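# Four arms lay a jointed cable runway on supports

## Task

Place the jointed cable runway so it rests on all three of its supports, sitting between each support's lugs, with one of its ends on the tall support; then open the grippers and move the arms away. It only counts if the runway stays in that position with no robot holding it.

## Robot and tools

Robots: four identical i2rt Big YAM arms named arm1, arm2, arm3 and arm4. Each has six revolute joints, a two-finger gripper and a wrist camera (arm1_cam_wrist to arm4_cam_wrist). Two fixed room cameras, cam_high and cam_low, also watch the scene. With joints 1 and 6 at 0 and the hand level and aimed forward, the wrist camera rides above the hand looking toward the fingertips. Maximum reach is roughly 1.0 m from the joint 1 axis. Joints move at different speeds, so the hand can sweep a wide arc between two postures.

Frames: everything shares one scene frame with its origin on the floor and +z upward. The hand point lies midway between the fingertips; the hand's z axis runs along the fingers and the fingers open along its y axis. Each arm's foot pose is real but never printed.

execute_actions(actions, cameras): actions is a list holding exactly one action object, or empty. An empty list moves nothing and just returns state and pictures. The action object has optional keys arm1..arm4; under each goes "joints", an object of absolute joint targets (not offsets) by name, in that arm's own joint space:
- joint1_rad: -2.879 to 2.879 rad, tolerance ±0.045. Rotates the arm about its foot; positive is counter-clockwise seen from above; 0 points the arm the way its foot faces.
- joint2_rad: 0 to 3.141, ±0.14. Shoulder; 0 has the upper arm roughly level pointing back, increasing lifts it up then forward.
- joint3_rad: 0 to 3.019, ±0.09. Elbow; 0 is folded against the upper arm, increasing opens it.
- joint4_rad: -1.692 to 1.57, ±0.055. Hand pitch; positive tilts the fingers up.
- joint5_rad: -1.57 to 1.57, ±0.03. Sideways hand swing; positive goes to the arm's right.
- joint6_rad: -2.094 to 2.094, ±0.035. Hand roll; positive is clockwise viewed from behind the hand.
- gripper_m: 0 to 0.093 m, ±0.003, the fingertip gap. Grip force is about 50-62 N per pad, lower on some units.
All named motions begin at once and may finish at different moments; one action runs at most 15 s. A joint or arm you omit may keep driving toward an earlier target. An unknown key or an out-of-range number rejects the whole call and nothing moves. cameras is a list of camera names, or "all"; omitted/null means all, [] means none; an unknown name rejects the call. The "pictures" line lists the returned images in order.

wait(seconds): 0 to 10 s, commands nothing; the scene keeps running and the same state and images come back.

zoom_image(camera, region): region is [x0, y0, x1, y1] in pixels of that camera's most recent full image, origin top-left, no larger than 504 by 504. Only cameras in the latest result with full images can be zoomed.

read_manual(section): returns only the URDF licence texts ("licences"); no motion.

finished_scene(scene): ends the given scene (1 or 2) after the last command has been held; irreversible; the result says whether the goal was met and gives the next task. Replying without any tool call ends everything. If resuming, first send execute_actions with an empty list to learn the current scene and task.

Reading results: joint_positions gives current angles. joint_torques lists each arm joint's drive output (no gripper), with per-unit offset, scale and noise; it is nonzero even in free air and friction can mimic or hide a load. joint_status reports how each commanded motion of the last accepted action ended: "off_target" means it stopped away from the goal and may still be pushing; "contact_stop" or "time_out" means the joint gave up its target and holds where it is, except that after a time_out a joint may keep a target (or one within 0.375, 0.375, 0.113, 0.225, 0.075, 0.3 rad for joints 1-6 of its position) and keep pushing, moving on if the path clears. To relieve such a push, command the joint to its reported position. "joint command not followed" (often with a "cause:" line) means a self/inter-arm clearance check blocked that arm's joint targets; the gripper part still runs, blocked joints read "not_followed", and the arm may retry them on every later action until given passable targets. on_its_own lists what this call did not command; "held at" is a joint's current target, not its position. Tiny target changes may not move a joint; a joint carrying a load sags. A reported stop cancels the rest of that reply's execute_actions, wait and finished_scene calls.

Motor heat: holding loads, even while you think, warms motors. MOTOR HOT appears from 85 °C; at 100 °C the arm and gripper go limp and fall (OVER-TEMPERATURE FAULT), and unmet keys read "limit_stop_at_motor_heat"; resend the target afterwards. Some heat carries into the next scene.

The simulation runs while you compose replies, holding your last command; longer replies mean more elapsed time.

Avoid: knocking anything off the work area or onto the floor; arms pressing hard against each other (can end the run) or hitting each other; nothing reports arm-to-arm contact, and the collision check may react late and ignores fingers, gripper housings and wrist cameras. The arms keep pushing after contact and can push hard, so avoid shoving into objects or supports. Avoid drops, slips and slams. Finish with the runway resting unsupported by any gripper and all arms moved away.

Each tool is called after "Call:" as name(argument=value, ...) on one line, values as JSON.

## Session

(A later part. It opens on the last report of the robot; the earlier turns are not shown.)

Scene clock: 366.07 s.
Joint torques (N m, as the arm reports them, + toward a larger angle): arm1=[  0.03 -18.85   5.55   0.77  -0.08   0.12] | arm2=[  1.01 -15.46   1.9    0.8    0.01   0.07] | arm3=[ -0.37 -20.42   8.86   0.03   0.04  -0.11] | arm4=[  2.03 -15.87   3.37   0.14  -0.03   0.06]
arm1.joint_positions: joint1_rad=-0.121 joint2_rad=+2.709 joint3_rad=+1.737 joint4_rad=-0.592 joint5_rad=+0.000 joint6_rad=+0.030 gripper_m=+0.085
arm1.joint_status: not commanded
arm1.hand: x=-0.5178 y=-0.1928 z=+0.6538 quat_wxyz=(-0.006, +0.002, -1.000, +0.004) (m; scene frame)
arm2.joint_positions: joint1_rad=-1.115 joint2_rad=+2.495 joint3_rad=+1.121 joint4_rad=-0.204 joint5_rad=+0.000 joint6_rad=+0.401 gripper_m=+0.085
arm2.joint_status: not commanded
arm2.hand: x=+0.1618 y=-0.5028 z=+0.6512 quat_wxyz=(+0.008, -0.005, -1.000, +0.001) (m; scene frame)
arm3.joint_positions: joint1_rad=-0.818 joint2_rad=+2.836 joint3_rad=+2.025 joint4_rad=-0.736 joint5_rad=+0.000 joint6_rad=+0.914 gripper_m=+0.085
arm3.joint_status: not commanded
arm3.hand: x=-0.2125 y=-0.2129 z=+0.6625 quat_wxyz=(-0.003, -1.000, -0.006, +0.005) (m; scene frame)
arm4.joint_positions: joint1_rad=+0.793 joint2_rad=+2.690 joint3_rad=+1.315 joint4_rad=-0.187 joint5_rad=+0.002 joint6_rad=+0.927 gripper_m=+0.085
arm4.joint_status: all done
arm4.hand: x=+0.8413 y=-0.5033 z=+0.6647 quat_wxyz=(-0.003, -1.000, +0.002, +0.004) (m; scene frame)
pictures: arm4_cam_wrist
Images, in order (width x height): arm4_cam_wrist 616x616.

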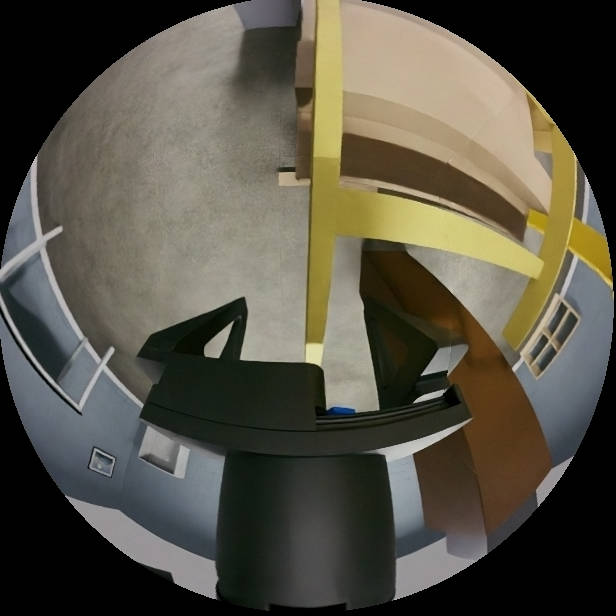

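Call:
execute_actions(actions=[{"arm1":{"joints":{"gripper_m":0.0}},"arm2":{"joints":{"gripper_m":0.0}},"arm3":{"joints":{"gripper_m":0.0}},"arm4":{"joints":{"gripper_m":0.0}}}], cameras=["cam_high"])

Call:
execute_actions(actions=[{"arm1":{"joints":{"joint2_rad":2.631,"joint3_rad":1.705,"joint4_rad":-0.625}},"arm2":{"joints":{"joint2_rad":2.376,"joint3_rad":1.073,"joint4_rad":-0.248}},"arm3":{"joints":{"joint1_rad":-0.828,"joint2_rad":2.737,"joint3_rad":1.970,"joint4_rad":-0.765}},"arm4":{"joints":{"joint1_rad":0.785,"joint2_rad":2.487,"joint3_rad":1.207,"joint4_rad":-0.270,"joint6_rad":0.916}}}], cameras=["cam_high","cam_low"])

Scene clock: 486.77 s.
Joint torques (N m, as the arm reports them, + toward a larger angle): arm1=[  0.33 -18.81   5.5    0.74  -0.1    0.25] | arm2=[  0.75 -15.47   1.82   0.71   0.22  -0.05] | arm3=[  0.08 -19.81   8.92   0.29  -0.08  -0.17] | arm4=[  2.24 -16.02   3.51   0.23  -0.23  -0.07]
arm1.joint_positions: joint1_rad=-0.126 joint2_rad=+2.709 joint3_rad=+1.737 joint4_rad=-0.592 joint5_rad=+0.000 joint6_rad=+0.017 gripper_m=+0.009
arm1.joint_status: gripper_m off_target (ended at +0.009, target +0.000)
arm1.hand: x=-0.5177 y=-0.1957 z=+0.6538 quat_wxyz=(-0.006, +0.006, -1.000, +0.004) (m; scene frame)
arm2.joint_positions: joint1_rad=-1.112 joint2_rad=+2.495 joint3_rad=+1.122 joint4_rad=-0.201 joint5_rad=-0.006 joint6_rad=+0.413 gripper_m=+0.009
arm2.joint_status: gripper_m off_target (ended at +0.009, target +0.000)
arm2.hand: x=+0.1619 y=-0.5000 z=+0.6513 quat_wxyz=(+0.008, -0.009, -1.000, -0.003) (m; scene frame)
arm3.joint_positions: joint1_rad=-0.823 joint2_rad=+2.837 joint3_rad=+2.025 joint4_rad=-0.746 joint5_rad=+0.002 joint6_rad=+0.921 gripper_m=+0.010
arm3.joint_status: gripper_m off_target (ended at +0.010, target +0.000)
arm3.hand: x=-0.2135 y=-0.2086 z=+0.6622 quat_wxyz=(+0.002, -1.000, -0.001, +0.003) (m; scene frame)
arm4.joint_positions: joint1_rad=+0.790 joint2_rad=+2.691 joint3_rad=+1.313 joint4_rad=-0.191 joint5_rad=+0.008 joint6_rad=+0.943 gripper_m=+0.009
arm4.joint_status: gripper_m off_target (ended at +0.009, target +0.000)
arm4.hand: x=+0.8416 y=-0.4995 z=+0.6640 quat_wxyz=(+0.002, -1.000, +0.011, +0.004) (m; scene frame)
pictures: cam_high
Images, in order (width x height): cam_high 504x504.

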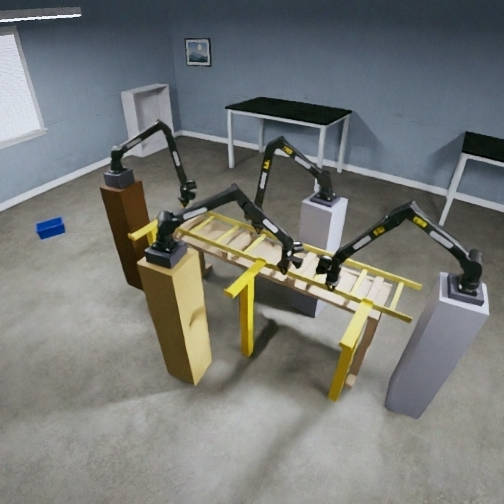

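Scene clock: 487.73 s.
Joint torques (N m, as the arm reports them, + toward a larger angle): arm1=[  0.17 -23.93   3.13  -1.03   0.09   0.29] | arm2=[  0.34 -20.6   -0.39  -1.48   0.13  -0.12] | arm3=[  0.29 -24.51   4.42  -2.11  -0.21  -0.08] | arm4=[  2.74 -20.99   1.97  -0.94   0.3   -0.01]
arm1.joint_positions: joint1_rad=-0.123 joint2_rad=+2.703 joint3_rad=+1.729 joint4_rad=-0.589 joint5_rad=-0.004 joint6_rad=+0.014 gripper_m=+0.009
arm1.joint_status: all done
arm1.hand: x=-0.5192 y=-0.1931 z=+0.6553 quat_wxyz=(-0.005, +0.009, -1.000, +0.002) (m; scene frame)
arm2.joint_positions: joint1_rad=-1.100 joint2_rad=+2.458 joint3_rad=+1.099 joint4_rad=-0.201 joint5_rad=-0.003 joint6_rad=+0.421 gripper_m=+0.009
arm2.joint_status: all done
arm2.hand: x=+0.1621 y=-0.4947 z=+0.6650 quat_wxyz=(+0.001, -0.007, -1.000, -0.004) (m; scene frame)
arm3.joint_positions: joint1_rad=-0.826 joint2_rad=+2.822 joint3_rad=+1.991 joint4_rad=-0.722 joint5_rad=+0.005 joint6_rad=+0.917 gripper_m=+0.010
arm3.joint_status: all done
arm3.hand: x=-0.2134 y=-0.2033 z=+0.6634 quat_wxyz=(+0.000, -1.000, -0.001, +0.006) (m; scene frame)
arm4.joint_positions: joint1_rad=+0.771 joint2_rad=+2.555 joint3_rad=+1.216 joint4_rad=-0.249 joint5_rad=-0.008 joint6_rad=+0.922 gripper_m=+0.009
arm4.joint_status: all done
arm4.hand: x=+0.8409 y=-0.4903 z=+0.7166 quat_wxyz=(+0.004, -1.000, +0.010, -0.008) (m; scene frame)
pictures: cam_high, cam_low
Images, in order (width x height): cam_high 504x504, cam_low 504x504.

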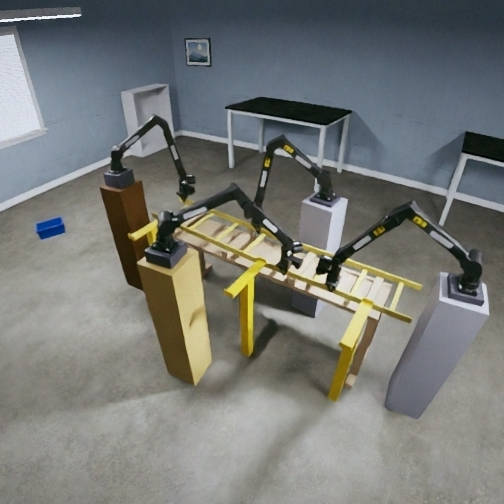

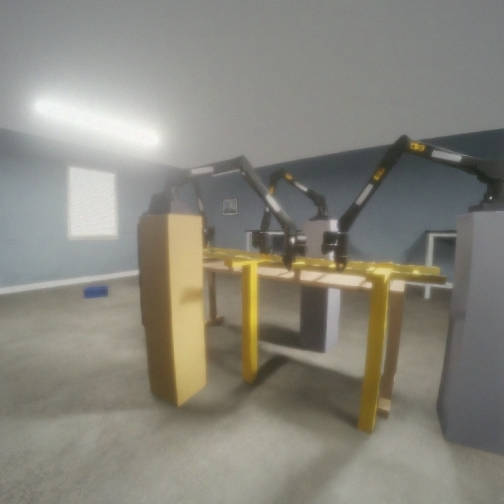

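Call:
execute_actions(actions=[{"arm1":{"joints":{"joint2_rad":2.40,"joint3_rad":1.70,"joint4_rad":-0.655}},"arm2":{"joints":{"joint2_rad":2.18,"joint3_rad":1.04,"joint4_rad":-0.309}},"arm3":{"joints":{"joint1_rad":-0.828,"joint2_rad":2.62,"joint3_rad":1.93,"joint4_rad":-0.786}},"arm4":{"joints":{"joint1_rad":0.785,"joint2_rad":2.243,"joint3_rad":1.135,"joint4_rad":-0.380,"joint6_rad":0.910}}}], cameras=["cam_high","cam_low"])

Scene clock: 501.23 s.
Joint torques (N m, as the arm reports them, + toward a larger angle): arm1=[ -0.03 -32.07   7.47  -0.56   0.33   0.19] | arm2=[ -0.35 -21.21   3.83  -0.14   0.02  -0.23] | arm3=[  0.76 -23.44   7.65  -0.55  -0.22  -0.18] | arm4=[  2.68 -20.93   4.91  -0.06   0.16  -0.13]
arm1.joint_positions: joint1_rad=-0.120 joint2_rad=+2.593 joint3_rad=+1.665 joint4_rad=-0.629 joint5_rad=-0.009 joint6_rad=+0.023 gripper_m=+0.009
arm1.joint_status: joint2_rad time_out (moved -0.110 of -0.303); the others done
arm1.on_its_own: joint2_rad reads +2.593 and still pushes toward +2.400 since a time_out
arm1.hand: x=-0.5167 y=-0.1899 z=+0.7059 quat_wxyz=(-0.008, +0.006, -1.000, +0.000) (m; scene frame)
arm2.joint_positions: joint1_rad=-1.097 joint2_rad=+2.277 joint3_rad=+1.014 joint4_rad=-0.297 joint5_rad=+0.000 joint6_rad=+0.430 gripper_m=+0.009
arm2.joint_status: all done
arm2.hand: x=+0.1589 y=-0.4956 z=+0.7319 quat_wxyz=(+0.000, -0.010, -1.000, -0.003) (m; scene frame)
arm3.joint_positions: joint1_rad=-0.829 joint2_rad=+2.702 joint3_rad=+1.918 joint4_rad=-0.783 joint5_rad=+0.006 joint6_rad=+0.919 gripper_m=+0.010
arm3.joint_status: all done
arm3.hand: x=-0.2151 y=-0.2024 z=+0.7205 quat_wxyz=(+0.007, -1.000, +0.002, +0.002) (m; scene frame)
arm4.joint_positions: joint1_rad=+0.770 joint2_rad=+2.315 joint3_rad=+1.125 joint4_rad=-0.381 joint5_rad=-0.003 joint6_rad=+0.929 gripper_m=+0.009
arm4.joint_status: all done
arm4.hand: x=+0.8330 y=-0.4983 z=+0.8131 quat_wxyz=(-0.001, -1.000, +0.014, -0.001) (m; scene frame)
pictures: cam_high, cam_low
Images, in order (width x height): cam_high 504x504, cam_low 504x504.

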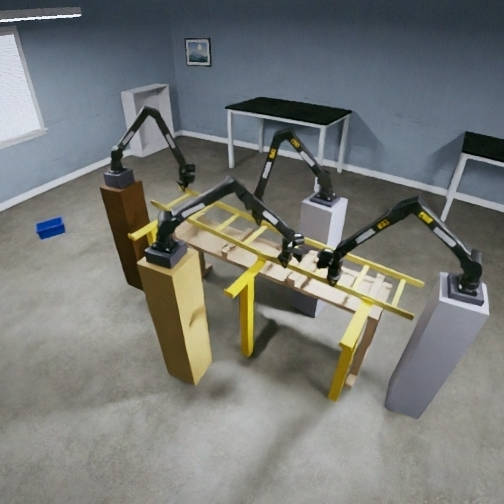

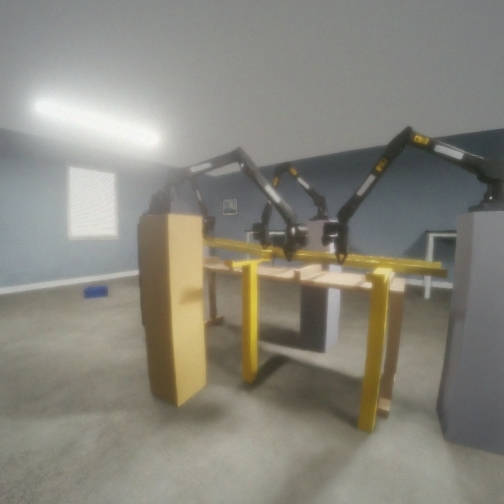

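Call:
execute_actions(actions=[{"arm1":{"joints":{"joint2_rad":2.316,"joint3_rad":1.668,"joint4_rad":-0.708}},"arm2":{"joints":{"joint2_rad":2.078,"joint3_rad":1.012,"joint4_rad":-0.392}},"arm3":{"joints":{"joint2_rad":2.554,"joint3_rad":1.889,"joint4_rad":-0.812}},"arm4":{"joints":{"joint1_rad":0.78,"joint2_rad":2.065,"joint3_rad":1.100,"joint4_rad":-0.524,"joint6_rad":0.900}}}], cameras=[])

Scene clock: 512.40 s.
Joint torques (N m, as the arm reports them, + toward a larger angle): arm1=[ -0.02 -32.46   7.84  -0.69   0.41   0.21] | arm2=[ -0.27 -20.64   4.44  -0.26   0.1   -0.24] | arm3=[  0.51 -22.62   8.41  -0.33  -0.34  -0.13] | arm4=[  2.36 -20.24   6.14  -0.32  -0.31  -0.19]
arm1.joint_positions: joint1_rad=-0.121 joint2_rad=+2.515 joint3_rad=+1.632 joint4_rad=-0.681 joint5_rad=-0.011 joint6_rad=+0.022 gripper_m=+0.009
arm1.joint_status: joint2_rad time_out (moved -0.077 of -0.277); the others done
arm1.on_its_own: joint2_rad reads +2.515 and still pushes toward +2.316 since a time_out
arm1.hand: x=-0.5170 y=-0.1898 z=+0.7437 quat_wxyz=(-0.005, +0.006, -1.000, -0.001) (m; scene frame)
arm2.joint_positions: joint1_rad=-1.098 joint2_rad=+2.174 joint3_rad=+0.984 joint4_rad=-0.378 joint5_rad=-0.002 joint6_rad=+0.432 gripper_m=+0.009
arm2.joint_status: all done
arm2.hand: x=+0.1576 y=-0.4963 z=+0.7710 quat_wxyz=(+0.004, -0.011, -1.000, -0.002) (m; scene frame)
arm3.joint_positions: joint1_rad=-0.830 joint2_rad=+2.630 joint3_rad=+1.875 joint4_rad=-0.812 joint5_rad=+0.008 joint6_rad=+0.919 gripper_m=+0.010
arm3.joint_status: all done
arm3.hand: x=-0.2157 y=-0.2022 z=+0.7552 quat_wxyz=(+0.007, -1.000, +0.002, +0.003) (m; scene frame)
arm4.joint_positions: joint1_rad=+0.769 joint2_rad=+2.136 joint3_rad=+1.088 joint4_rad=-0.518 joint5_rad=+0.010 joint6_rad=+0.925 gripper_m=+0.009
arm4.joint_status: all done
arm4.hand: x=+0.8280 y=-0.4998 z=+0.8879 quat_wxyz=(+0.001, -1.000, +0.013, +0.006) (m; scene frame)
pictures: none
No camera images: the call's "cameras" was empty. Leave "cameras" out to get every camera's image.

Call:
execute_actions(actions=[{"arm1":{"joints":{"joint2_rad":2.254,"joint3_rad":1.645,"joint4_rad":-0.750}},"arm2":{"joints":{"joint2_rad":1.973,"joint3_rad":0.991,"joint4_rad":-0.478}},"arm3":{"joints":{"joint2_rad":2.500,"joint3_rad":1.863,"joint4_rad":-0.843}},"arm4":{"joints":{"joint1_rad":0.767,"joint2_rad":1.908,"joint3_rad":1.112,"joint4_rad":-0.697,"joint6_rad":0.888}}}], cameras=["cam_high","cam_low"])

Scene clock: 519.67 s.
Joint torques (N m, as the arm reports them, + toward a larger angle): arm1=[  0.08 -32.77   8.    -1.15   0.19   0.22] | arm2=[ -0.32 -20.25   5.    -0.38   0.18  -0.21] | arm3=[  1.09 -23.57   8.47  -0.32  -0.13  -0.16] | arm4=[  2.38 -19.33   8.36  -0.79  -0.3   -0.17]
arm1.joint_positions: joint1_rad=-0.122 joint2_rad=+2.460 joint3_rad=+1.610 joint4_rad=-0.713 joint5_rad=-0.006 joint6_rad=+0.020 gripper_m=+0.009
arm1.joint_status: joint2_rad time_out (moved -0.056 of -0.261); the others done
arm1.on_its_own: joint2_rad reads +2.460 and still pushes toward +2.254 since a time_out
arm1.hand: x=-0.5170 y=-0.1910 z=+0.7709 quat_wxyz=(-0.006, +0.007, -1.000, +0.001) (m; scene frame)
arm2.joint_positions: joint1_rad=-1.098 joint2_rad=+2.068 joint3_rad=+0.963 joint4_rad=-0.460 joint5_rad=-0.005 joint6_rad=+0.429 gripper_m=+0.009
arm2.joint_status: all done
arm2.hand: x=+0.1575 y=-0.4961 z=+0.8111 quat_wxyz=(+0.003, -0.010, -1.000, -0.004) (m; scene frame)
arm3.joint_positions: joint1_rad=-0.831 joint2_rad=+2.574 joint3_rad=+1.849 joint4_rad=-0.844 joint5_rad=+0.004 joint6_rad=+0.919 gripper_m=+0.010
arm3.joint_status: all done
arm3.hand: x=-0.2153 y=-0.2019 z=+0.7834 quat_wxyz=(+0.007, -1.000, +0.002, +0.000) (m; scene frame)
arm4.joint_positions: joint1_rad=+0.755 joint2_rad=+1.974 joint3_rad=+1.088 joint4_rad=-0.678 joint5_rad=+0.010 joint6_rad=+0.912 gripper_m=+0.009
arm4.joint_status: all done
arm4.hand: x=+0.8217 y=-0.4972 z=+0.9611 quat_wxyz=(+0.000, -1.000, +0.013, +0.006) (m; scene frame)
pictures: cam_high, cam_low
Images, in order (width x height): cam_high 504x504, cam_low 504x504.

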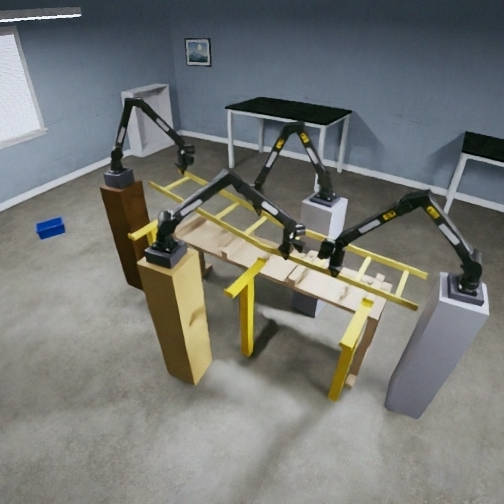

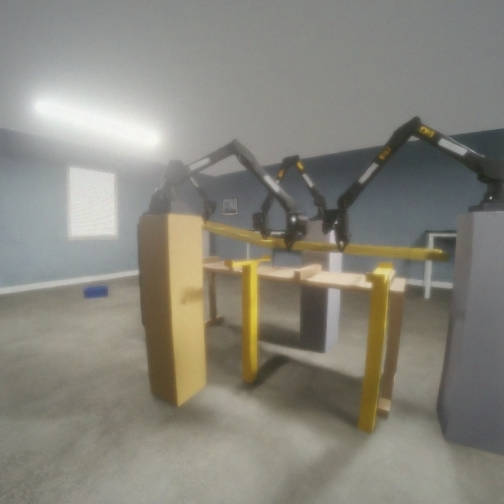

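Call:
execute_actions(actions=[{"arm1":{"joints":{"joint1_rad":-0.016,"joint2_rad":2.256,"joint3_rad":1.664,"joint4_rad":-0.751,"joint6_rad":0.135}},"arm2":{"joints":{"joint1_rad":-0.974,"joint2_rad":2.005,"joint3_rad":1.081,"joint4_rad":-0.527,"joint6_rad":0.537}},"arm3":{"joints":{"joint1_rad":-0.891,"joint2_rad":2.415,"joint3_rad":1.651,"joint4_rad":-0.720,"joint6_rad":0.853}},"arm4":{"joints":{"joint1_rad":0.675,"joint2_rad":1.842,"joint3_rad":0.976,"joint4_rad":-0.623,"joint6_rad":0.780}}}], cameras=[])

Scene clock: 545.43 s.
Joint torques (N m, as the arm reports them, + toward a larger angle): arm1=[ -0.54 -32.56   9.31  -0.76   0.18   0.06] | arm2=[ -0.55 -19.42   7.29  -0.59   0.11  -0.34] | arm3=[  1.09 -21.7    7.26  -0.43  -0.09  -0.2 ] | arm4=[  3.02 -18.47   7.09  -0.7   -0.25  -0.29]
arm1.joint_positions: joint1_rad=-0.016 joint2_rad=+2.459 joint3_rad=+1.610 joint4_rad=-0.723 joint5_rad=-0.006 joint6_rad=+0.131 gripper_m=+0.009
arm1.joint_status: joint2_rad time_out (moved +0.000 of -0.204); the others done
arm1.on_its_own: joint2_rad reads +2.459 and still pushes toward +2.256 since a time_out
arm1.hand: x=-0.5249 y=-0.1267 z=+0.7706 quat_wxyz=(-0.001, +0.004, -1.000, +0.002) (m; scene frame)
arm2.joint_positions: joint1_rad=-0.963 joint2_rad=+2.081 joint3_rad=+1.024 joint4_rad=-0.504 joint5_rad=-0.003 joint6_rad=+0.568 gripper_m=+0.009
arm2.joint_status: all done
arm2.hand: x=+0.1487 y=-0.4336 z=+0.8167 quat_wxyz=(+0.002, -0.012, -1.000, -0.004) (m; scene frame)
arm3.joint_positions: joint1_rad=-0.904 joint2_rad=+2.484 joint3_rad=+1.641 joint4_rad=-0.721 joint5_rad=+0.003 joint6_rad=+0.853 gripper_m=+0.010
arm3.joint_status: all done
arm3.hand: x=-0.2224 y=-0.1378 z=+0.7838 quat_wxyz=(+0.005, -1.000, +0.006, +0.002) (m; scene frame)
arm4.joint_positions: joint1_rad=+0.656 joint2_rad=+1.912 joint3_rad=+0.962 joint4_rad=-0.606 joint5_rad=+0.008 joint6_rad=+0.817 gripper_m=+0.009
arm4.joint_status: joint6_rad time_out (moved -0.095 of -0.132); the others done
arm4.on_its_own: joint6_rad reads +0.817 and still pushes toward +0.780 since a time_out
arm4.hand: x=+0.8140 y=-0.4387 z=+0.9584 quat_wxyz=(-0.002, -1.000, +0.016, +0.008) (m; scene frame)
pictures: none
No camera images: the call's "cameras" was empty. Leave "cameras" out to get every camera's image.

Call:
execute_actions(actions=[{"arm1":{"joints":{"joint1_rad":0.069,"joint2_rad":2.276,"joint3_rad":1.726,"joint4_rad":-0.781,"joint6_rad":0.225}},"arm2":{"joints":{"joint1_rad":-0.879,"joint2_rad":2.062,"joint3_rad":1.211,"joint4_rad":-0.595,"joint6_rad":0.652}},"arm3":{"joints":{"joint1_rad":-0.950,"joint2_rad":2.348,"joint3_rad":1.475,"joint4_rad":-0.622,"joint6_rad":0.790}},"arm4":{"joints":{"joint1_rad":0.578,"joint2_rad":1.775,"joint3_rad":0.850,"joint4_rad":-0.575,"joint6_rad":0.710}}}], cameras=[])

Scene clock: 556.43 s.
Joint torques (N m, as the arm reports them, + toward a larger angle): arm1=[ -0.3  -31.37  11.78  -1.4    0.36   0.2 ] | arm2=[ -0.51 -20.31   8.29  -0.49   0.15  -0.08] | arm3=[  0.55 -20.71   6.16  -0.23  -0.37  -0.19] | arm4=[  2.72 -16.96   6.84  -0.8   -0.54  -0.05]
arm1.joint_positions: joint1_rad=+0.065 joint2_rad=+2.459 joint3_rad=+1.639 joint4_rad=-0.739 joint5_rad=-0.009 joint6_rad=+0.206 gripper_m=+0.009
arm1.joint_status: joint2_rad time_out (moved +0.000 of -0.183); the others done
arm1.on_its_own: joint2_rad reads +2.459 and still pushes toward +2.276 since a time_out
arm1.hand: x=-0.5226 y=-0.0747 z=+0.7777 quat_wxyz=(-0.007, +0.007, -1.000, -0.002) (m; scene frame)
arm2.joint_positions: joint1_rad=-0.870 joint2_rad=+2.136 joint3_rad=+1.145 joint4_rad=-0.575 joint5_rad=-0.004 joint6_rad=+0.659 gripper_m=+0.009
arm2.joint_status: all done
arm2.hand: x=+0.1542 y=-0.3766 z=+0.8161 quat_wxyz=(+0.004, -0.011, -1.000, -0.004) (m; scene frame)
arm3.joint_positions: joint1_rad=-0.961 joint2_rad=+2.410 joint3_rad=+1.470 joint4_rad=-0.622 joint5_rad=+0.009 joint6_rad=+0.788 gripper_m=+0.010
arm3.joint_status: all done
arm3.hand: x=-0.2190 y=-0.0825 z=+0.7863 quat_wxyz=(+0.006, -1.000, +0.002, +0.005) (m; scene frame)
arm4.joint_positions: joint1_rad=+0.563 joint2_rad=+1.843 joint3_rad=+0.834 joint4_rad=-0.556 joint5_rad=+0.017 joint6_rad=+0.720 gripper_m=+0.009
arm4.joint_status: all done
arm4.hand: x=+0.8199 y=-0.3791 z=+0.9582 quat_wxyz=(+0.004, -1.000, +0.013, +0.008) (m; scene frame)
pictures: none
No camera images: the call's "cameras" was empty. Leave "cameras" out to get every camera's image.

Call:
execute_actions(actions=[{"arm1":{"joints":{"joint1_rad":0.162,"joint2_rad":2.322,"joint3_rad":1.800,"joint4_rad":-0.830,"joint6_rad":0.320}},"arm2":{"joints":{"joint1_rad":-0.790,"joint2_rad":2.118,"joint3_rad":1.348,"joint4_rad":-0.666,"joint6_rad":0.740}},"arm3":{"joints":{"joint1_rad":-1.028,"joint2_rad":2.295,"joint3_rad":1.322,"joint4_rad":-0.533,"joint6_rad":0.712}},"arm4":{"joints":{"joint1_rad":0.449,"joint2_rad":1.714,"joint3_rad":0.747,"joint4_rad":-0.538,"joint6_rad":0.585}}}], cameras=["cam_high","cam_low"])

Scene clock: 564.50 s.
Joint torques (N m, as the arm reports them, + toward a larger angle): arm1=[  0.01 -29.33  12.91  -1.24   0.31   0.26] | arm2=[ -0.25 -21.53   9.33  -0.52   0.17  -0.11] | arm3=[  0.48 -18.77   5.17  -0.53  -0.57  -0.22] | arm4=[  2.68 -15.41   6.57  -0.85  -0.53  -0.04]
arm1.joint_positions: joint1_rad=+0.156 joint2_rad=+2.470 joint3_rad=+1.701 joint4_rad=-0.791 joint5_rad=-0.008 joint6_rad=+0.297 gripper_m=+0.009
arm1.joint_status: joint2_rad time_out (moved +0.011 of -0.137); joint3_rad time_out (moved +0.062 of +0.161); the others done
arm1.on_its_own: joint2_rad reads +2.470 and still pushes toward +2.322 since a time_out; joint3_rad reads +1.701 and still pushes toward +1.800 since a time_out
arm1.hand: x=-0.5227 y=-0.0156 z=+0.7871 quat_wxyz=(-0.005, +0.007, -1.000, -0.001) (m; scene frame)
arm2.joint_positions: joint1_rad=-0.780 joint2_rad=+2.193 joint3_rad=+1.274 joint4_rad=-0.645 joint5_rad=-0.004 joint6_rad=+0.749 gripper_m=+0.009
arm2.joint_status: all done
arm2.hand: x=+0.1551 y=-0.3165 z=+0.8169 quat_wxyz=(+0.004, -0.011, -1.000, -0.004) (m; scene frame)
arm3.joint_positions: joint1_rad=-1.039 joint2_rad=+2.348 joint3_rad=+1.318 joint4_rad=-0.529 joint5_rad=+0.013 joint6_rad=+0.710 gripper_m=+0.010
arm3.joint_status: all done
arm3.hand: x=-0.2184 y=-0.0224 z=+0.7878 quat_wxyz=(+0.007, -1.000, +0.002, +0.007) (m; scene frame)
arm4.joint_positions: joint1_rad=+0.434 joint2_rad=+1.777 joint3_rad=+0.731 joint4_rad=-0.517 joint5_rad=+0.016 joint6_rad=+0.594 gripper_m=+0.009
arm4.joint_status: all done
arm4.hand: x=+0.8198 y=-0.3193 z=+0.9613 quat_wxyz=(+0.005, -1.000, +0.015, +0.008) (m; scene frame)
pictures: cam_high, cam_low
Images, in order (width x height): cam_high 504x504, cam_low 504x504.

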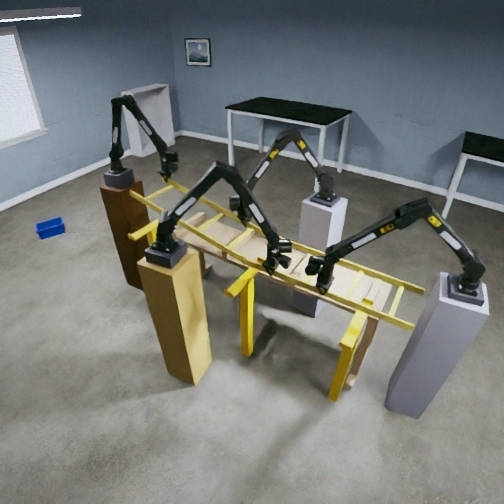

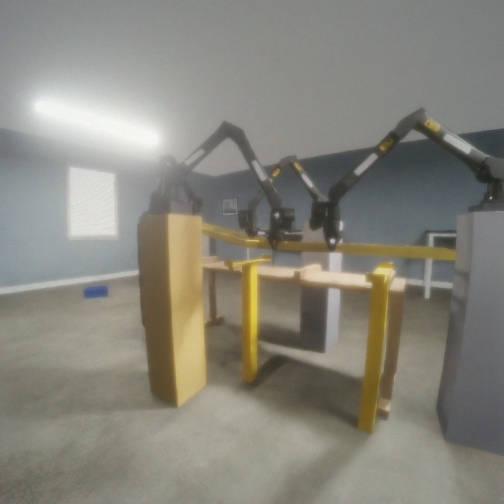

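Call:
execute_actions(actions=[{"arm1":{"joints":{"joint1_rad":0.252,"joint2_rad":2.400,"joint3_rad":1.907,"joint4_rad":-0.883,"joint6_rad":0.410}},"arm2":{"joints":{"joint1_rad":-0.715,"joint2_rad":2.191,"joint3_rad":1.507,"joint4_rad":-0.747,"joint6_rad":0.820}},"arm3":{"joints":{"joint1_rad":-1.118,"joint2_rad":2.258,"joint3_rad":1.194,"joint4_rad":-0.455,"joint6_rad":0.622}},"arm4":{"joints":{"joint1_rad":0.294,"joint2_rad":1.670,"joint3_rad":0.665,"joint4_rad":-0.506,"joint6_rad":0.430}}}], cameras=[])

Scene clock: 572.43 s.
Joint torques (N m, as the arm reports them, + toward a larger angle): arm1=[  0.09 -29.79  12.41  -1.62   0.22   0.24] | arm2=[ -0.58 -23.41   9.89  -0.85   0.08  -0.1 ] | arm3=[  1.56 -18.63   3.38  -0.89  -0.44  -0.22] | arm4=[  2.41 -14.2    6.26  -0.81  -0.46  -0.08]
arm1.joint_positions: joint1_rad=+0.244 joint2_rad=+2.543 joint3_rad=+1.818 joint4_rad=-0.835 joint5_rad=-0.006 joint6_rad=+0.387 gripper_m=+0.009
arm1.joint_status: joint2_rad time_out (moved +0.073 of -0.070); the others done
arm1.on_its_own: joint2_rad reads +2.543 and still pushes toward +2.400 since a time_out
arm1.hand: x=-0.5201 y=+0.0456 z=+0.7740 quat_wxyz=(-0.005, +0.006, -1.000, +0.000) (m; scene frame)
arm2.joint_positions: joint1_rad=-0.703 joint2_rad=+2.274 joint3_rad=+1.431 joint4_rad=-0.717 joint5_rad=-0.001 joint6_rad=+0.828 gripper_m=+0.009
arm2.joint_status: all done
arm2.hand: x=+0.1578 y=-0.2559 z=+0.8120 quat_wxyz=(+0.002, -0.012, -1.000, -0.005) (m; scene frame)
arm3.joint_positions: joint1_rad=-1.130 joint2_rad=+2.326 joint3_rad=+1.198 joint4_rad=-0.443 joint5_rad=+0.010 joint6_rad=+0.621 gripper_m=+0.010
arm3.joint_status: all done
arm3.hand: x=-0.2143 y=+0.0393 z=+0.7777 quat_wxyz=(+0.011, -1.000, +0.003, +0.001) (m; scene frame)
arm4.joint_positions: joint1_rad=+0.283 joint2_rad=+1.729 joint3_rad=+0.650 joint4_rad=-0.487 joint5_rad=+0.014 joint6_rad=+0.444 gripper_m=+0.009
arm4.joint_status: all done
arm4.hand: x=+0.8217 y=-0.2597 z=+0.9615 quat_wxyz=(+0.005, -1.000, +0.016, +0.005) (m; scene frame)
pictures: none
No camera images: the call's "cameras" was empty. Leave "cameras" out to get every camera's image.

Call:
execute_actions(actions=[{"arm1":{"joints":{"joint1_rad":0.333,"joint2_rad":2.454,"joint3_rad":2.052,"joint4_rad":-0.959,"joint6_rad":0.490}},"arm2":{"joints":{"joint1_rad":-0.650,"joint2_rad":2.266,"joint3_rad":1.688,"joint4_rad":-0.845,"joint6_rad":0.888}},"arm3":{"joints":{"joint1_rad":-1.222,"joint2_rad":2.214,"joint3_rad":1.090,"joint4_rad":-0.390,"joint6_rad":0.516}},"arm4":{"joints":{"joint1_rad":0.112,"joint2_rad":1.641,"joint3_rad":0.612,"joint4_rad":-0.485,"joint6_rad":0.255}}}])

Scene clock: 579.90 s.
Joint torques (N m, as the arm reports them, + toward a larger angle): arm1=[  0.19 -30.3   14.2   -1.88   0.16   0.25] | arm2=[ -0.57 -24.53  11.02  -0.83   0.2   -0.07] | arm3=[  1.19 -17.96   3.3   -0.77  -0.39  -0.2 ] | arm4=[  1.86 -13.27   6.14  -0.64  -0.35  -0.09]
arm1.joint_positions: joint1_rad=+0.323 joint2_rad=+2.595 joint3_rad=+1.943 joint4_rad=-0.906 joint5_rad=-0.004 joint6_rad=+0.468 gripper_m=+0.009
arm1.joint_status: joint2_rad time_out (moved +0.052 of -0.089); joint3_rad time_out (moved +0.125 of +0.234); the others done
arm1.on_its_own: joint2_rad reads +2.595 and still pushes toward +2.454 since a time_out; joint3_rad reads +1.943 and still pushes toward +2.052 since a time_out
arm1.hand: x=-0.5194 y=+0.1047 z=+0.7763 quat_wxyz=(-0.006, +0.005, -1.000, +0.000) (m; scene frame)
arm2.joint_positions: joint1_rad=-0.639 joint2_rad=+2.347 joint3_rad=+1.603 joint4_rad=-0.815 joint5_rad=-0.004 joint6_rad=+0.894 gripper_m=+0.009
arm2.joint_status: all done
arm2.hand: x=+0.1586 y=-0.1968 z=+0.8166 quat_wxyz=(+0.003, -0.013, -1.000, -0.007) (m; scene frame)
arm3.joint_positions: joint1_rad=-1.234 joint2_rad=+2.289 joint3_rad=+1.093 joint4_rad=-0.376 joint5_rad=+0.008 joint6_rad=+0.517 gripper_m=+0.010
arm3.joint_status: all done
arm3.hand: x=-0.2128 y=+0.0989 z=+0.7796 quat_wxyz=(+0.010, -1.000, +0.003, +0.000) (m; scene frame)
arm4.joint_positions: joint1_rad=+0.107 joint2_rad=+1.697 joint3_rad=+0.597 joint4_rad=-0.470 joint5_rad=+0.010 joint6_rad=+0.270 gripper_m=+0.009
arm4.joint_status: all done
arm4.hand: x=+0.8230 y=-0.2008 z=+0.9618 quat_wxyz=(+0.005, -1.000, +0.016, +0.002) (m; scene frame)
pictures: arm1_cam_wrist, arm2_cam_wrist, arm3_cam_wrist, arm4_cam_wrist, cam_high, cam_low
Images, in order (width x height): arm1_cam_wrist 616x616, arm2_cam_wrist 616x616, arm3_cam_wrist 616x616, arm4_cam_wrist 616x616, cam_high 504x504, cam_low 504x504.

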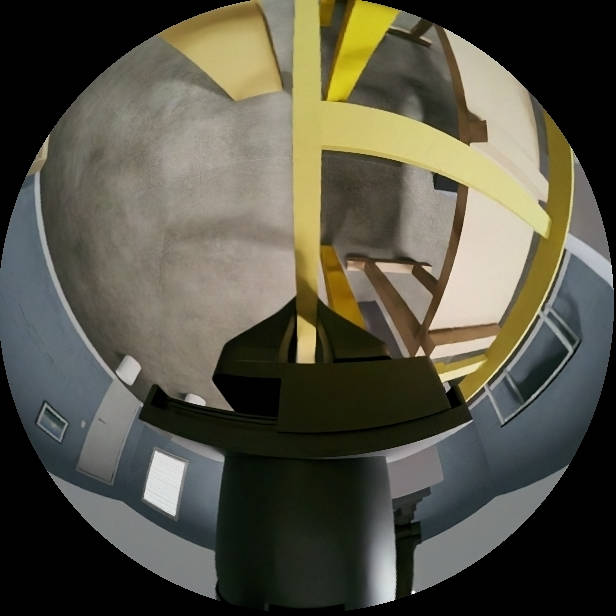

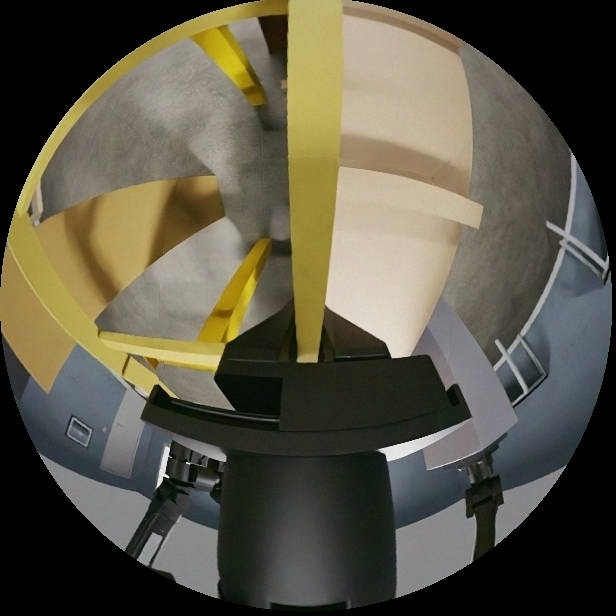

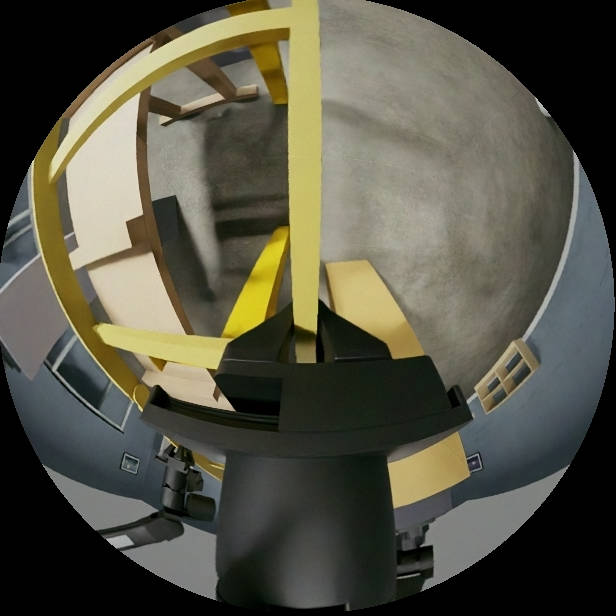

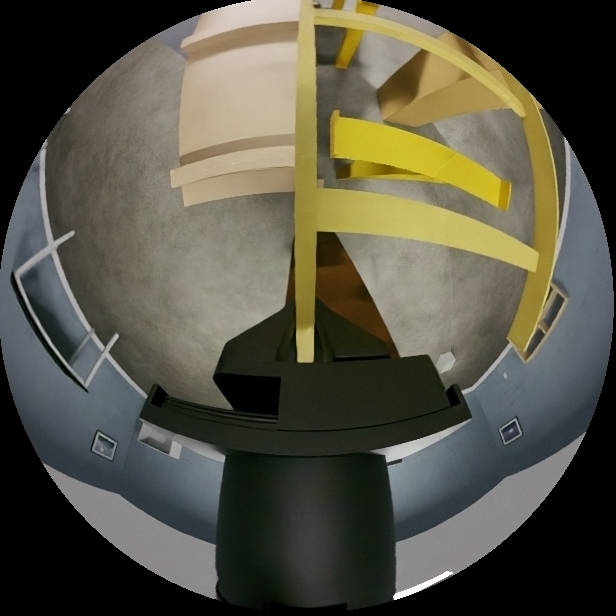

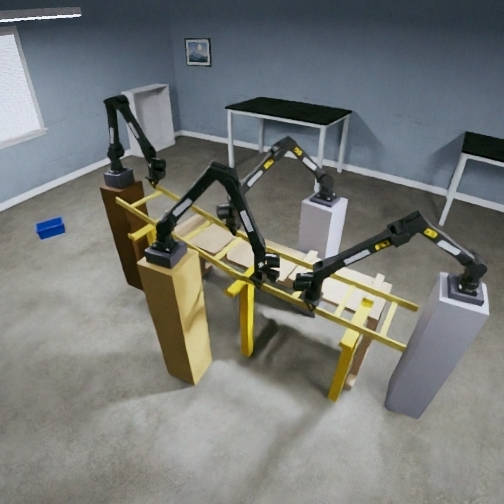

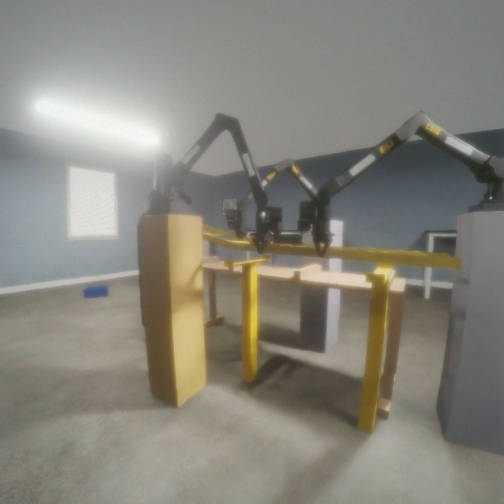

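Call:
execute_actions(actions=[{"arm1": {"joints": {"joint1_rad": 0.408, "joint2_rad": 2.54, "joint3_rad": 2.24, "joint4_rad": -1.055, "joint6_rad": 0.565}}, "arm2": {"joints": {"joint1_rad": -0.592, "joint2_rad": 2.365, "joint3_rad": 1.90, "joint4_rad": -0.955, "joint6_rad": 0.947}}, "arm3": {"joints": {"joint1_rad": -1.342, "joint2_rad": 2.18, "joint3_rad": 1.005, "joint4_rad": -0.335, "joint6_rad": 0.397}}, "arm4": {"joints": {"joint1_rad": -0.085, "joint2_rad": 1.628, "joint3_rad": 0.589, "joint4_rad": -0.476, "joint6_rad": 0.06}}}])

Scene clock: 606.47 s.
Joint torques (N m, as the arm reports them, + toward a larger angle): arm1=[  0.31 -31.29  14.79  -1.98   0.08   0.25] | arm2=[ -0.36 -25.88  11.77  -0.81   0.23  -0.05] | arm3=[  0.97 -18.45   2.44  -0.85  -0.28  -0.22] | arm4=[  1.6  -12.84   6.27  -0.59  -0.39  -0.11]
arm1.joint_positions: joint1_rad=+0.397 joint2_rad=+2.682 joint3_rad=+2.123 joint4_rad=-1.001 joint5_rad=-0.003 joint6_rad=+0.542 gripper_m=+0.009
arm1.joint_status: joint2_rad time_out (moved +0.087 of -0.055); joint3_rad time_out (moved +0.180 of +0.297); the others done
arm1.on_its_own: joint2_rad reads +2.682 and still pushes toward +2.540 since a time_out; joint3_rad reads +2.123 and still pushes toward +2.235 since a time_out
arm1.hand: x=-0.5185 y=+0.1646 z=+0.7730 quat_wxyz=(-0.005, +0.005, -1.000, +0.000) (m; scene frame)
arm2.joint_positions: joint1_rad=-0.583 joint2_rad=+2.443 joint3_rad=+1.812 joint4_rad=-0.927 joint5_rad=-0.005 joint6_rad=+0.950 gripper_m=+0.009
arm2.joint_status: all done
arm2.hand: x=+0.1597 y=-0.1371 z=+0.8185 quat_wxyz=(+0.003, -0.013, -1.000, -0.007) (m; scene frame)
arm3.joint_positions: joint1_rad=-1.354 joint2_rad=+2.267 joint3_rad=+1.011 joint4_rad=-0.318 joint5_rad=+0.007 joint6_rad=+0.398 gripper_m=+0.010
arm3.joint_status: all done
arm3.hand: x=-0.2113 y=+0.1589 z=+0.7792 quat_wxyz=(+0.010, -1.000, +0.003, -0.002) (m; scene frame)
arm4.joint_positions: joint1_rad=-0.086 joint2_rad=+1.682 joint3_rad=+0.571 joint4_rad=-0.462 joint5_rad=+0.011 joint6_rad=+0.077 gripper_m=+0.009
arm4.joint_status: all done
arm4.hand: x=+0.8250 y=-0.1409 z=+0.9617 quat_wxyz=(+0.005, -1.000, +0.016, +0.000) (m; scene frame)
pictures: arm1_cam_wrist, arm2_cam_wrist, arm3_cam_wrist, arm4_cam_wrist, cam_high, cam_low
Images, in order (width x height): arm1_cam_wrist 616x616, arm2_cam_wrist 616x616, arm3_cam_wrist 616x616, arm4_cam_wrist 616x616, cam_high 504x504, cam_low 504x504.

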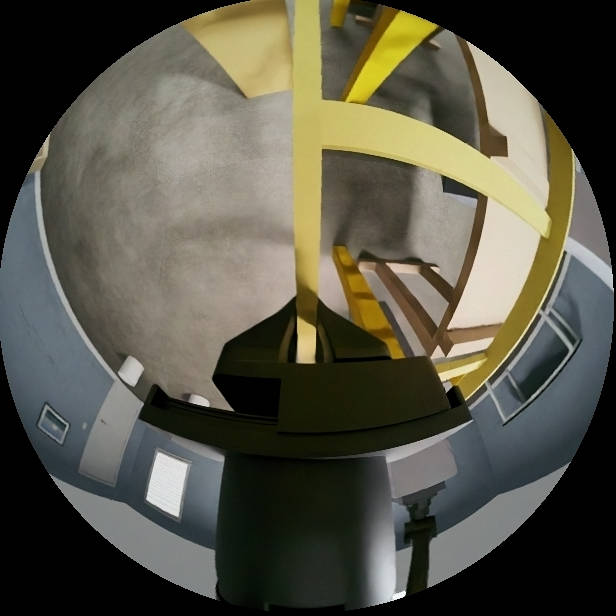

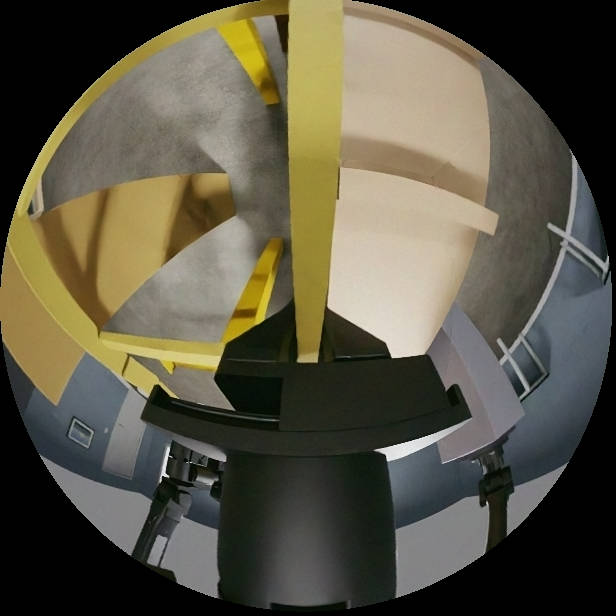

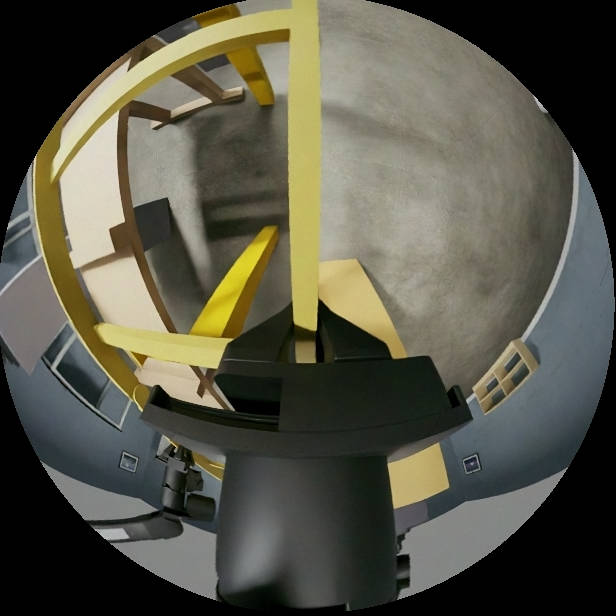

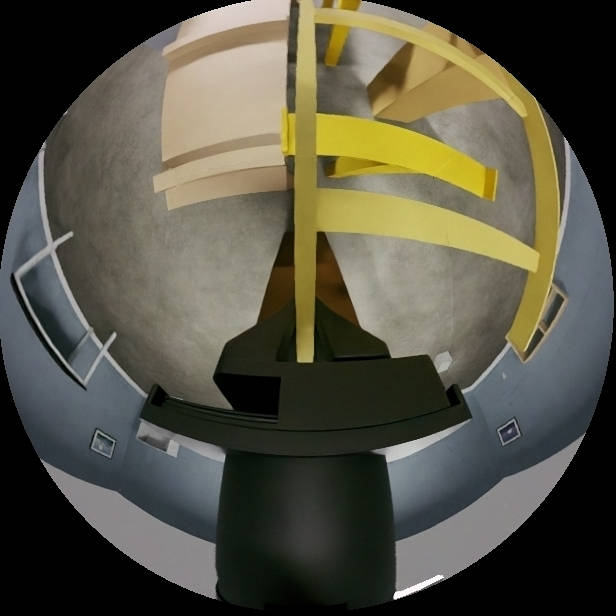

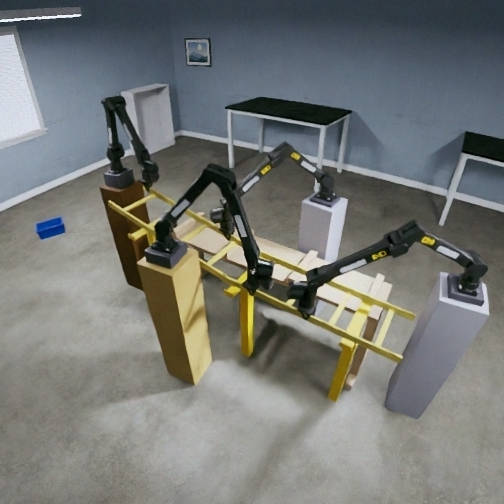

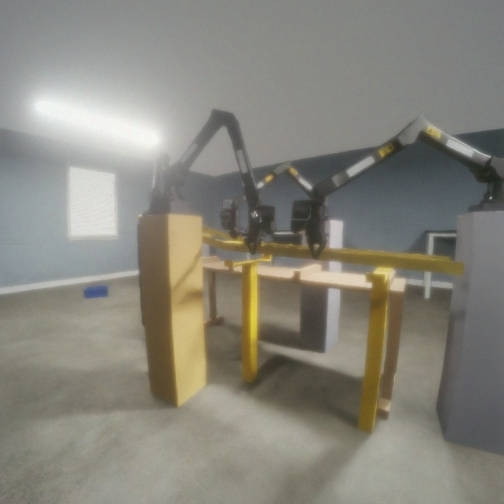

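Call:
zoom_image(camera="cam_high", region=[100, 170, 430, 410])

Call:
zoom_image(camera="arm4_cam_wrist", region=[230, 60, 570, 300])

Region (100, 170, 430, 410) of cam_high's 504x504 image, scaled by 1.527, with more detail than that image has; it fills the top 367 rows of this view, and the rest is white.

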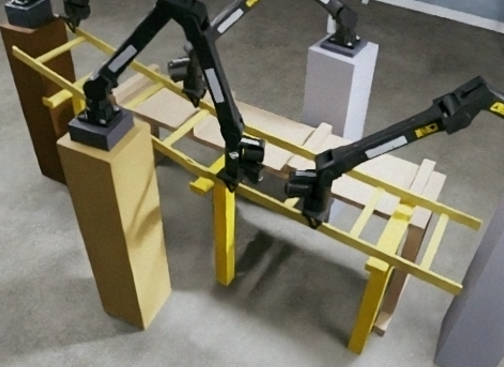

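Region (230, 60, 570, 300) of arm4_cam_wrist's 616x616 image, scaled by 1.482, with more detail than that image has; it fills the top 356 rows of this view, and the rest is white.

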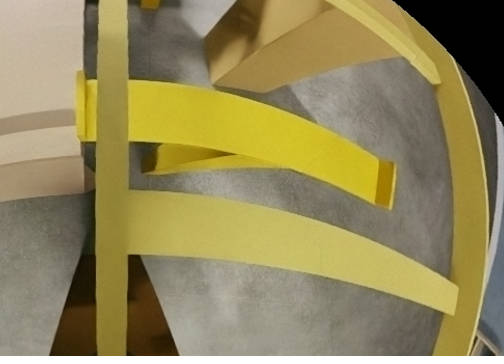

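Call:
execute_actions(actions=[{"arm1": {"joints": {"joint1_rad": 0.432, "joint2_rad": 2.64, "joint3_rad": 2.35, "joint4_rad": -1.066, "joint6_rad": 0.589}}, "arm2": {"joints": {"joint1_rad": -0.574, "joint2_rad": 2.465, "joint3_rad": 1.996, "joint4_rad": -0.951, "joint6_rad": 0.947}}, "arm3": {"joints": {"joint1_rad": -1.39, "joint2_rad": 2.30, "joint3_rad": 1.03, "joint4_rad": -0.256, "joint6_rad": 0.349}}, "arm4": {"joints": {"joint1_rad": -0.151, "joint2_rad": 1.765, "joint3_rad": 0.585, "joint4_rad": -0.345, "joint6_rad": -0.02}}}])

Scene clock: 663.37 s.
Joint torques (N m, as the arm reports them, + toward a larger angle): arm1=[  1.22 -31.06  14.85  -0.99   0.26   0.4 ] | arm2=[  0.35 -26.81  11.52  -0.5    0.21  -0.1 ] | arm3=[ -0.85 -16.67   2.28  -0.92  -0.31  -0.36] | arm4=[  0.95 -12.62   5.22  -0.31  -0.34  -0.24]
arm1.joint_positions: joint1_rad=+0.411 joint2_rad=+2.772 joint3_rad=+2.231 joint4_rad=-1.033 joint5_rad=-0.006 joint6_rad=+0.551 gripper_m=+0.010
arm1.joint_status: joint3_rad time_out (moved +0.109 of +0.227); joint6_rad time_out (moved +0.009 of +0.047); the others done
arm1.on_its_own: joint3_rad reads +2.231 and still pushes toward +2.344 since a time_out; joint6_rad reads +0.551 and still pushes toward +0.589 since a time_out
arm1.hand: x=-0.5165 y=+0.1776 z=+0.7454 quat_wxyz=(+0.001, +0.007, -1.000, +0.002) (m; scene frame)
arm2.joint_positions: joint1_rad=-0.574 joint2_rad=+2.548 joint3_rad=+1.911 joint4_rad=-0.932 joint5_rad=-0.005 joint6_rad=+0.955 gripper_m=+0.009
arm2.joint_status: all done
arm2.hand: x=+0.1633 y=-0.1220 z=+0.7809 quat_wxyz=(+0.006, -0.011, -1.000, -0.003) (m; scene frame)
arm3.joint_positions: joint1_rad=-1.382 joint2_rad=+2.359 joint3_rad=+1.027 joint4_rad=-0.240 joint5_rad=+0.006 joint6_rad=+0.365 gripper_m=+0.010
arm3.joint_status: all done
arm3.hand: x=-0.2100 y=+0.1726 z=+0.7433 quat_wxyz=(+0.009, -1.000, +0.001, -0.001) (m; scene frame)
arm4.joint_positions: joint1_rad=-0.145 joint2_rad=+1.809 joint3_rad=+0.566 joint4_rad=-0.339 joint5_rad=+0.009 joint6_rad=+0.012 gripper_m=+0.009
arm4.joint_status: all done
arm4.hand: x=+0.8277 y=-0.1237 z=+0.9254 quat_wxyz=(+0.004, -1.000, +0.013, -0.006) (m; scene frame)
pictures: arm1_cam_wrist, arm2_cam_wrist, arm3_cam_wrist, arm4_cam_wrist, cam_high, cam_low
Images, in order (width x height): arm1_cam_wrist 616x616, arm2_cam_wrist 616x616, arm3_cam_wrist 616x616, arm4_cam_wrist 616x616, cam_high 504x504, cam_low 504x504.

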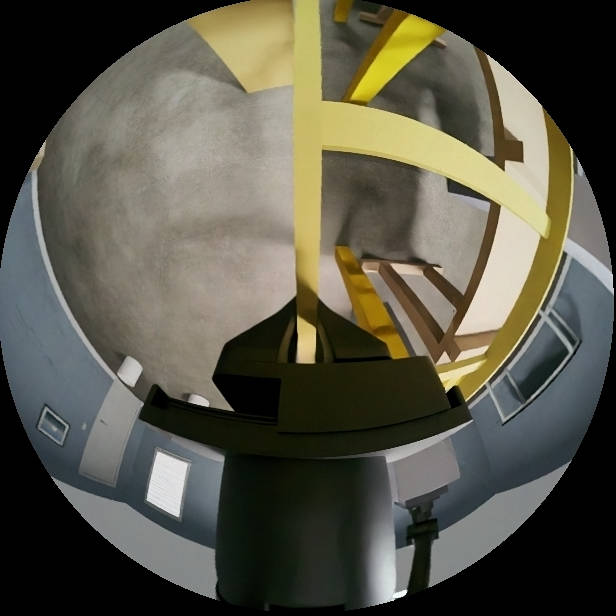

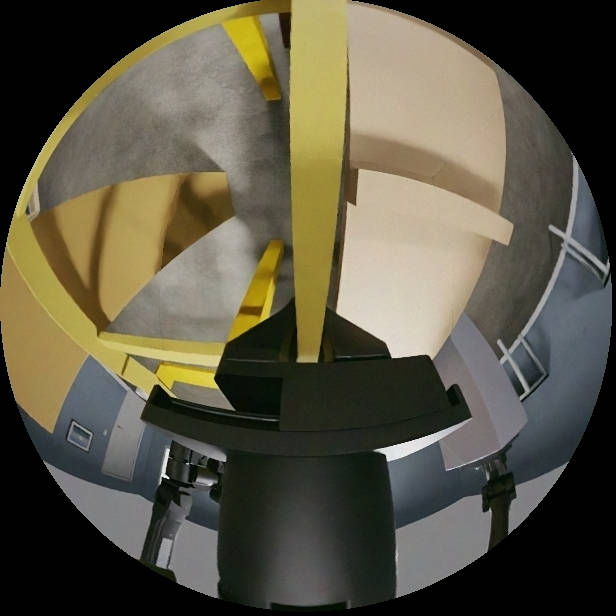

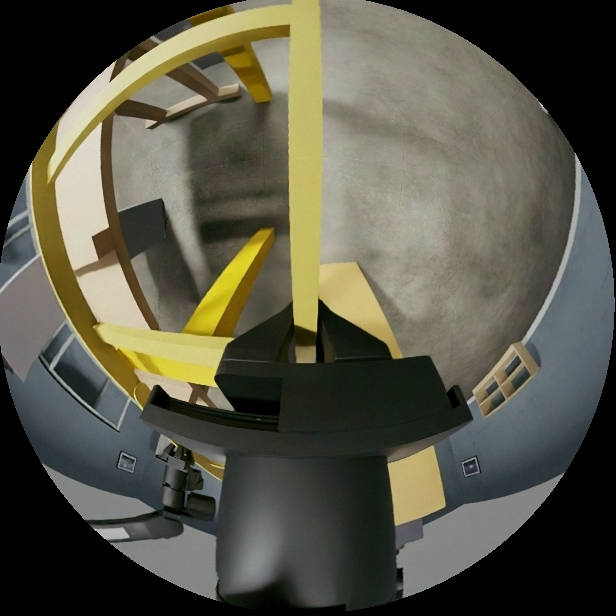

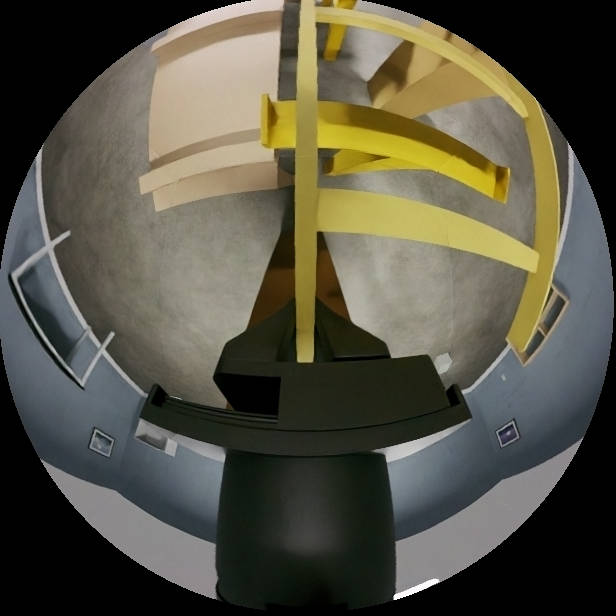

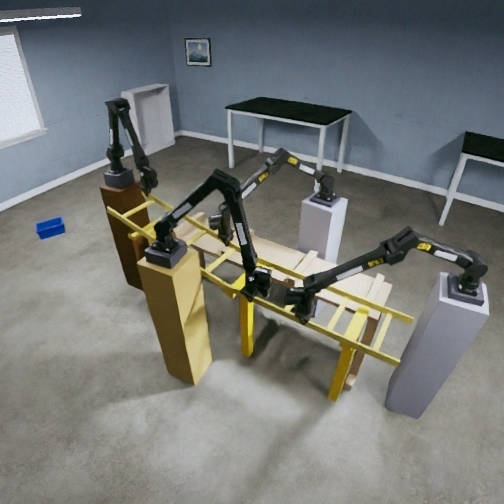

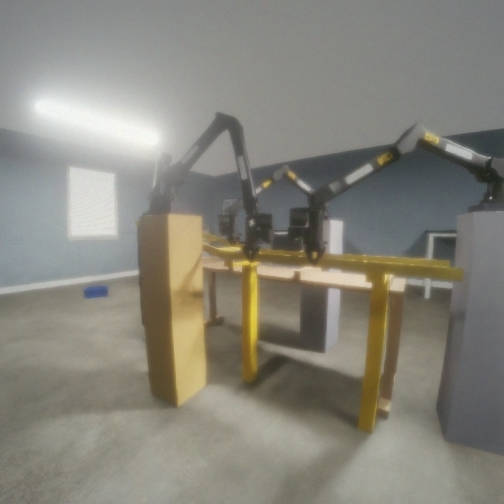

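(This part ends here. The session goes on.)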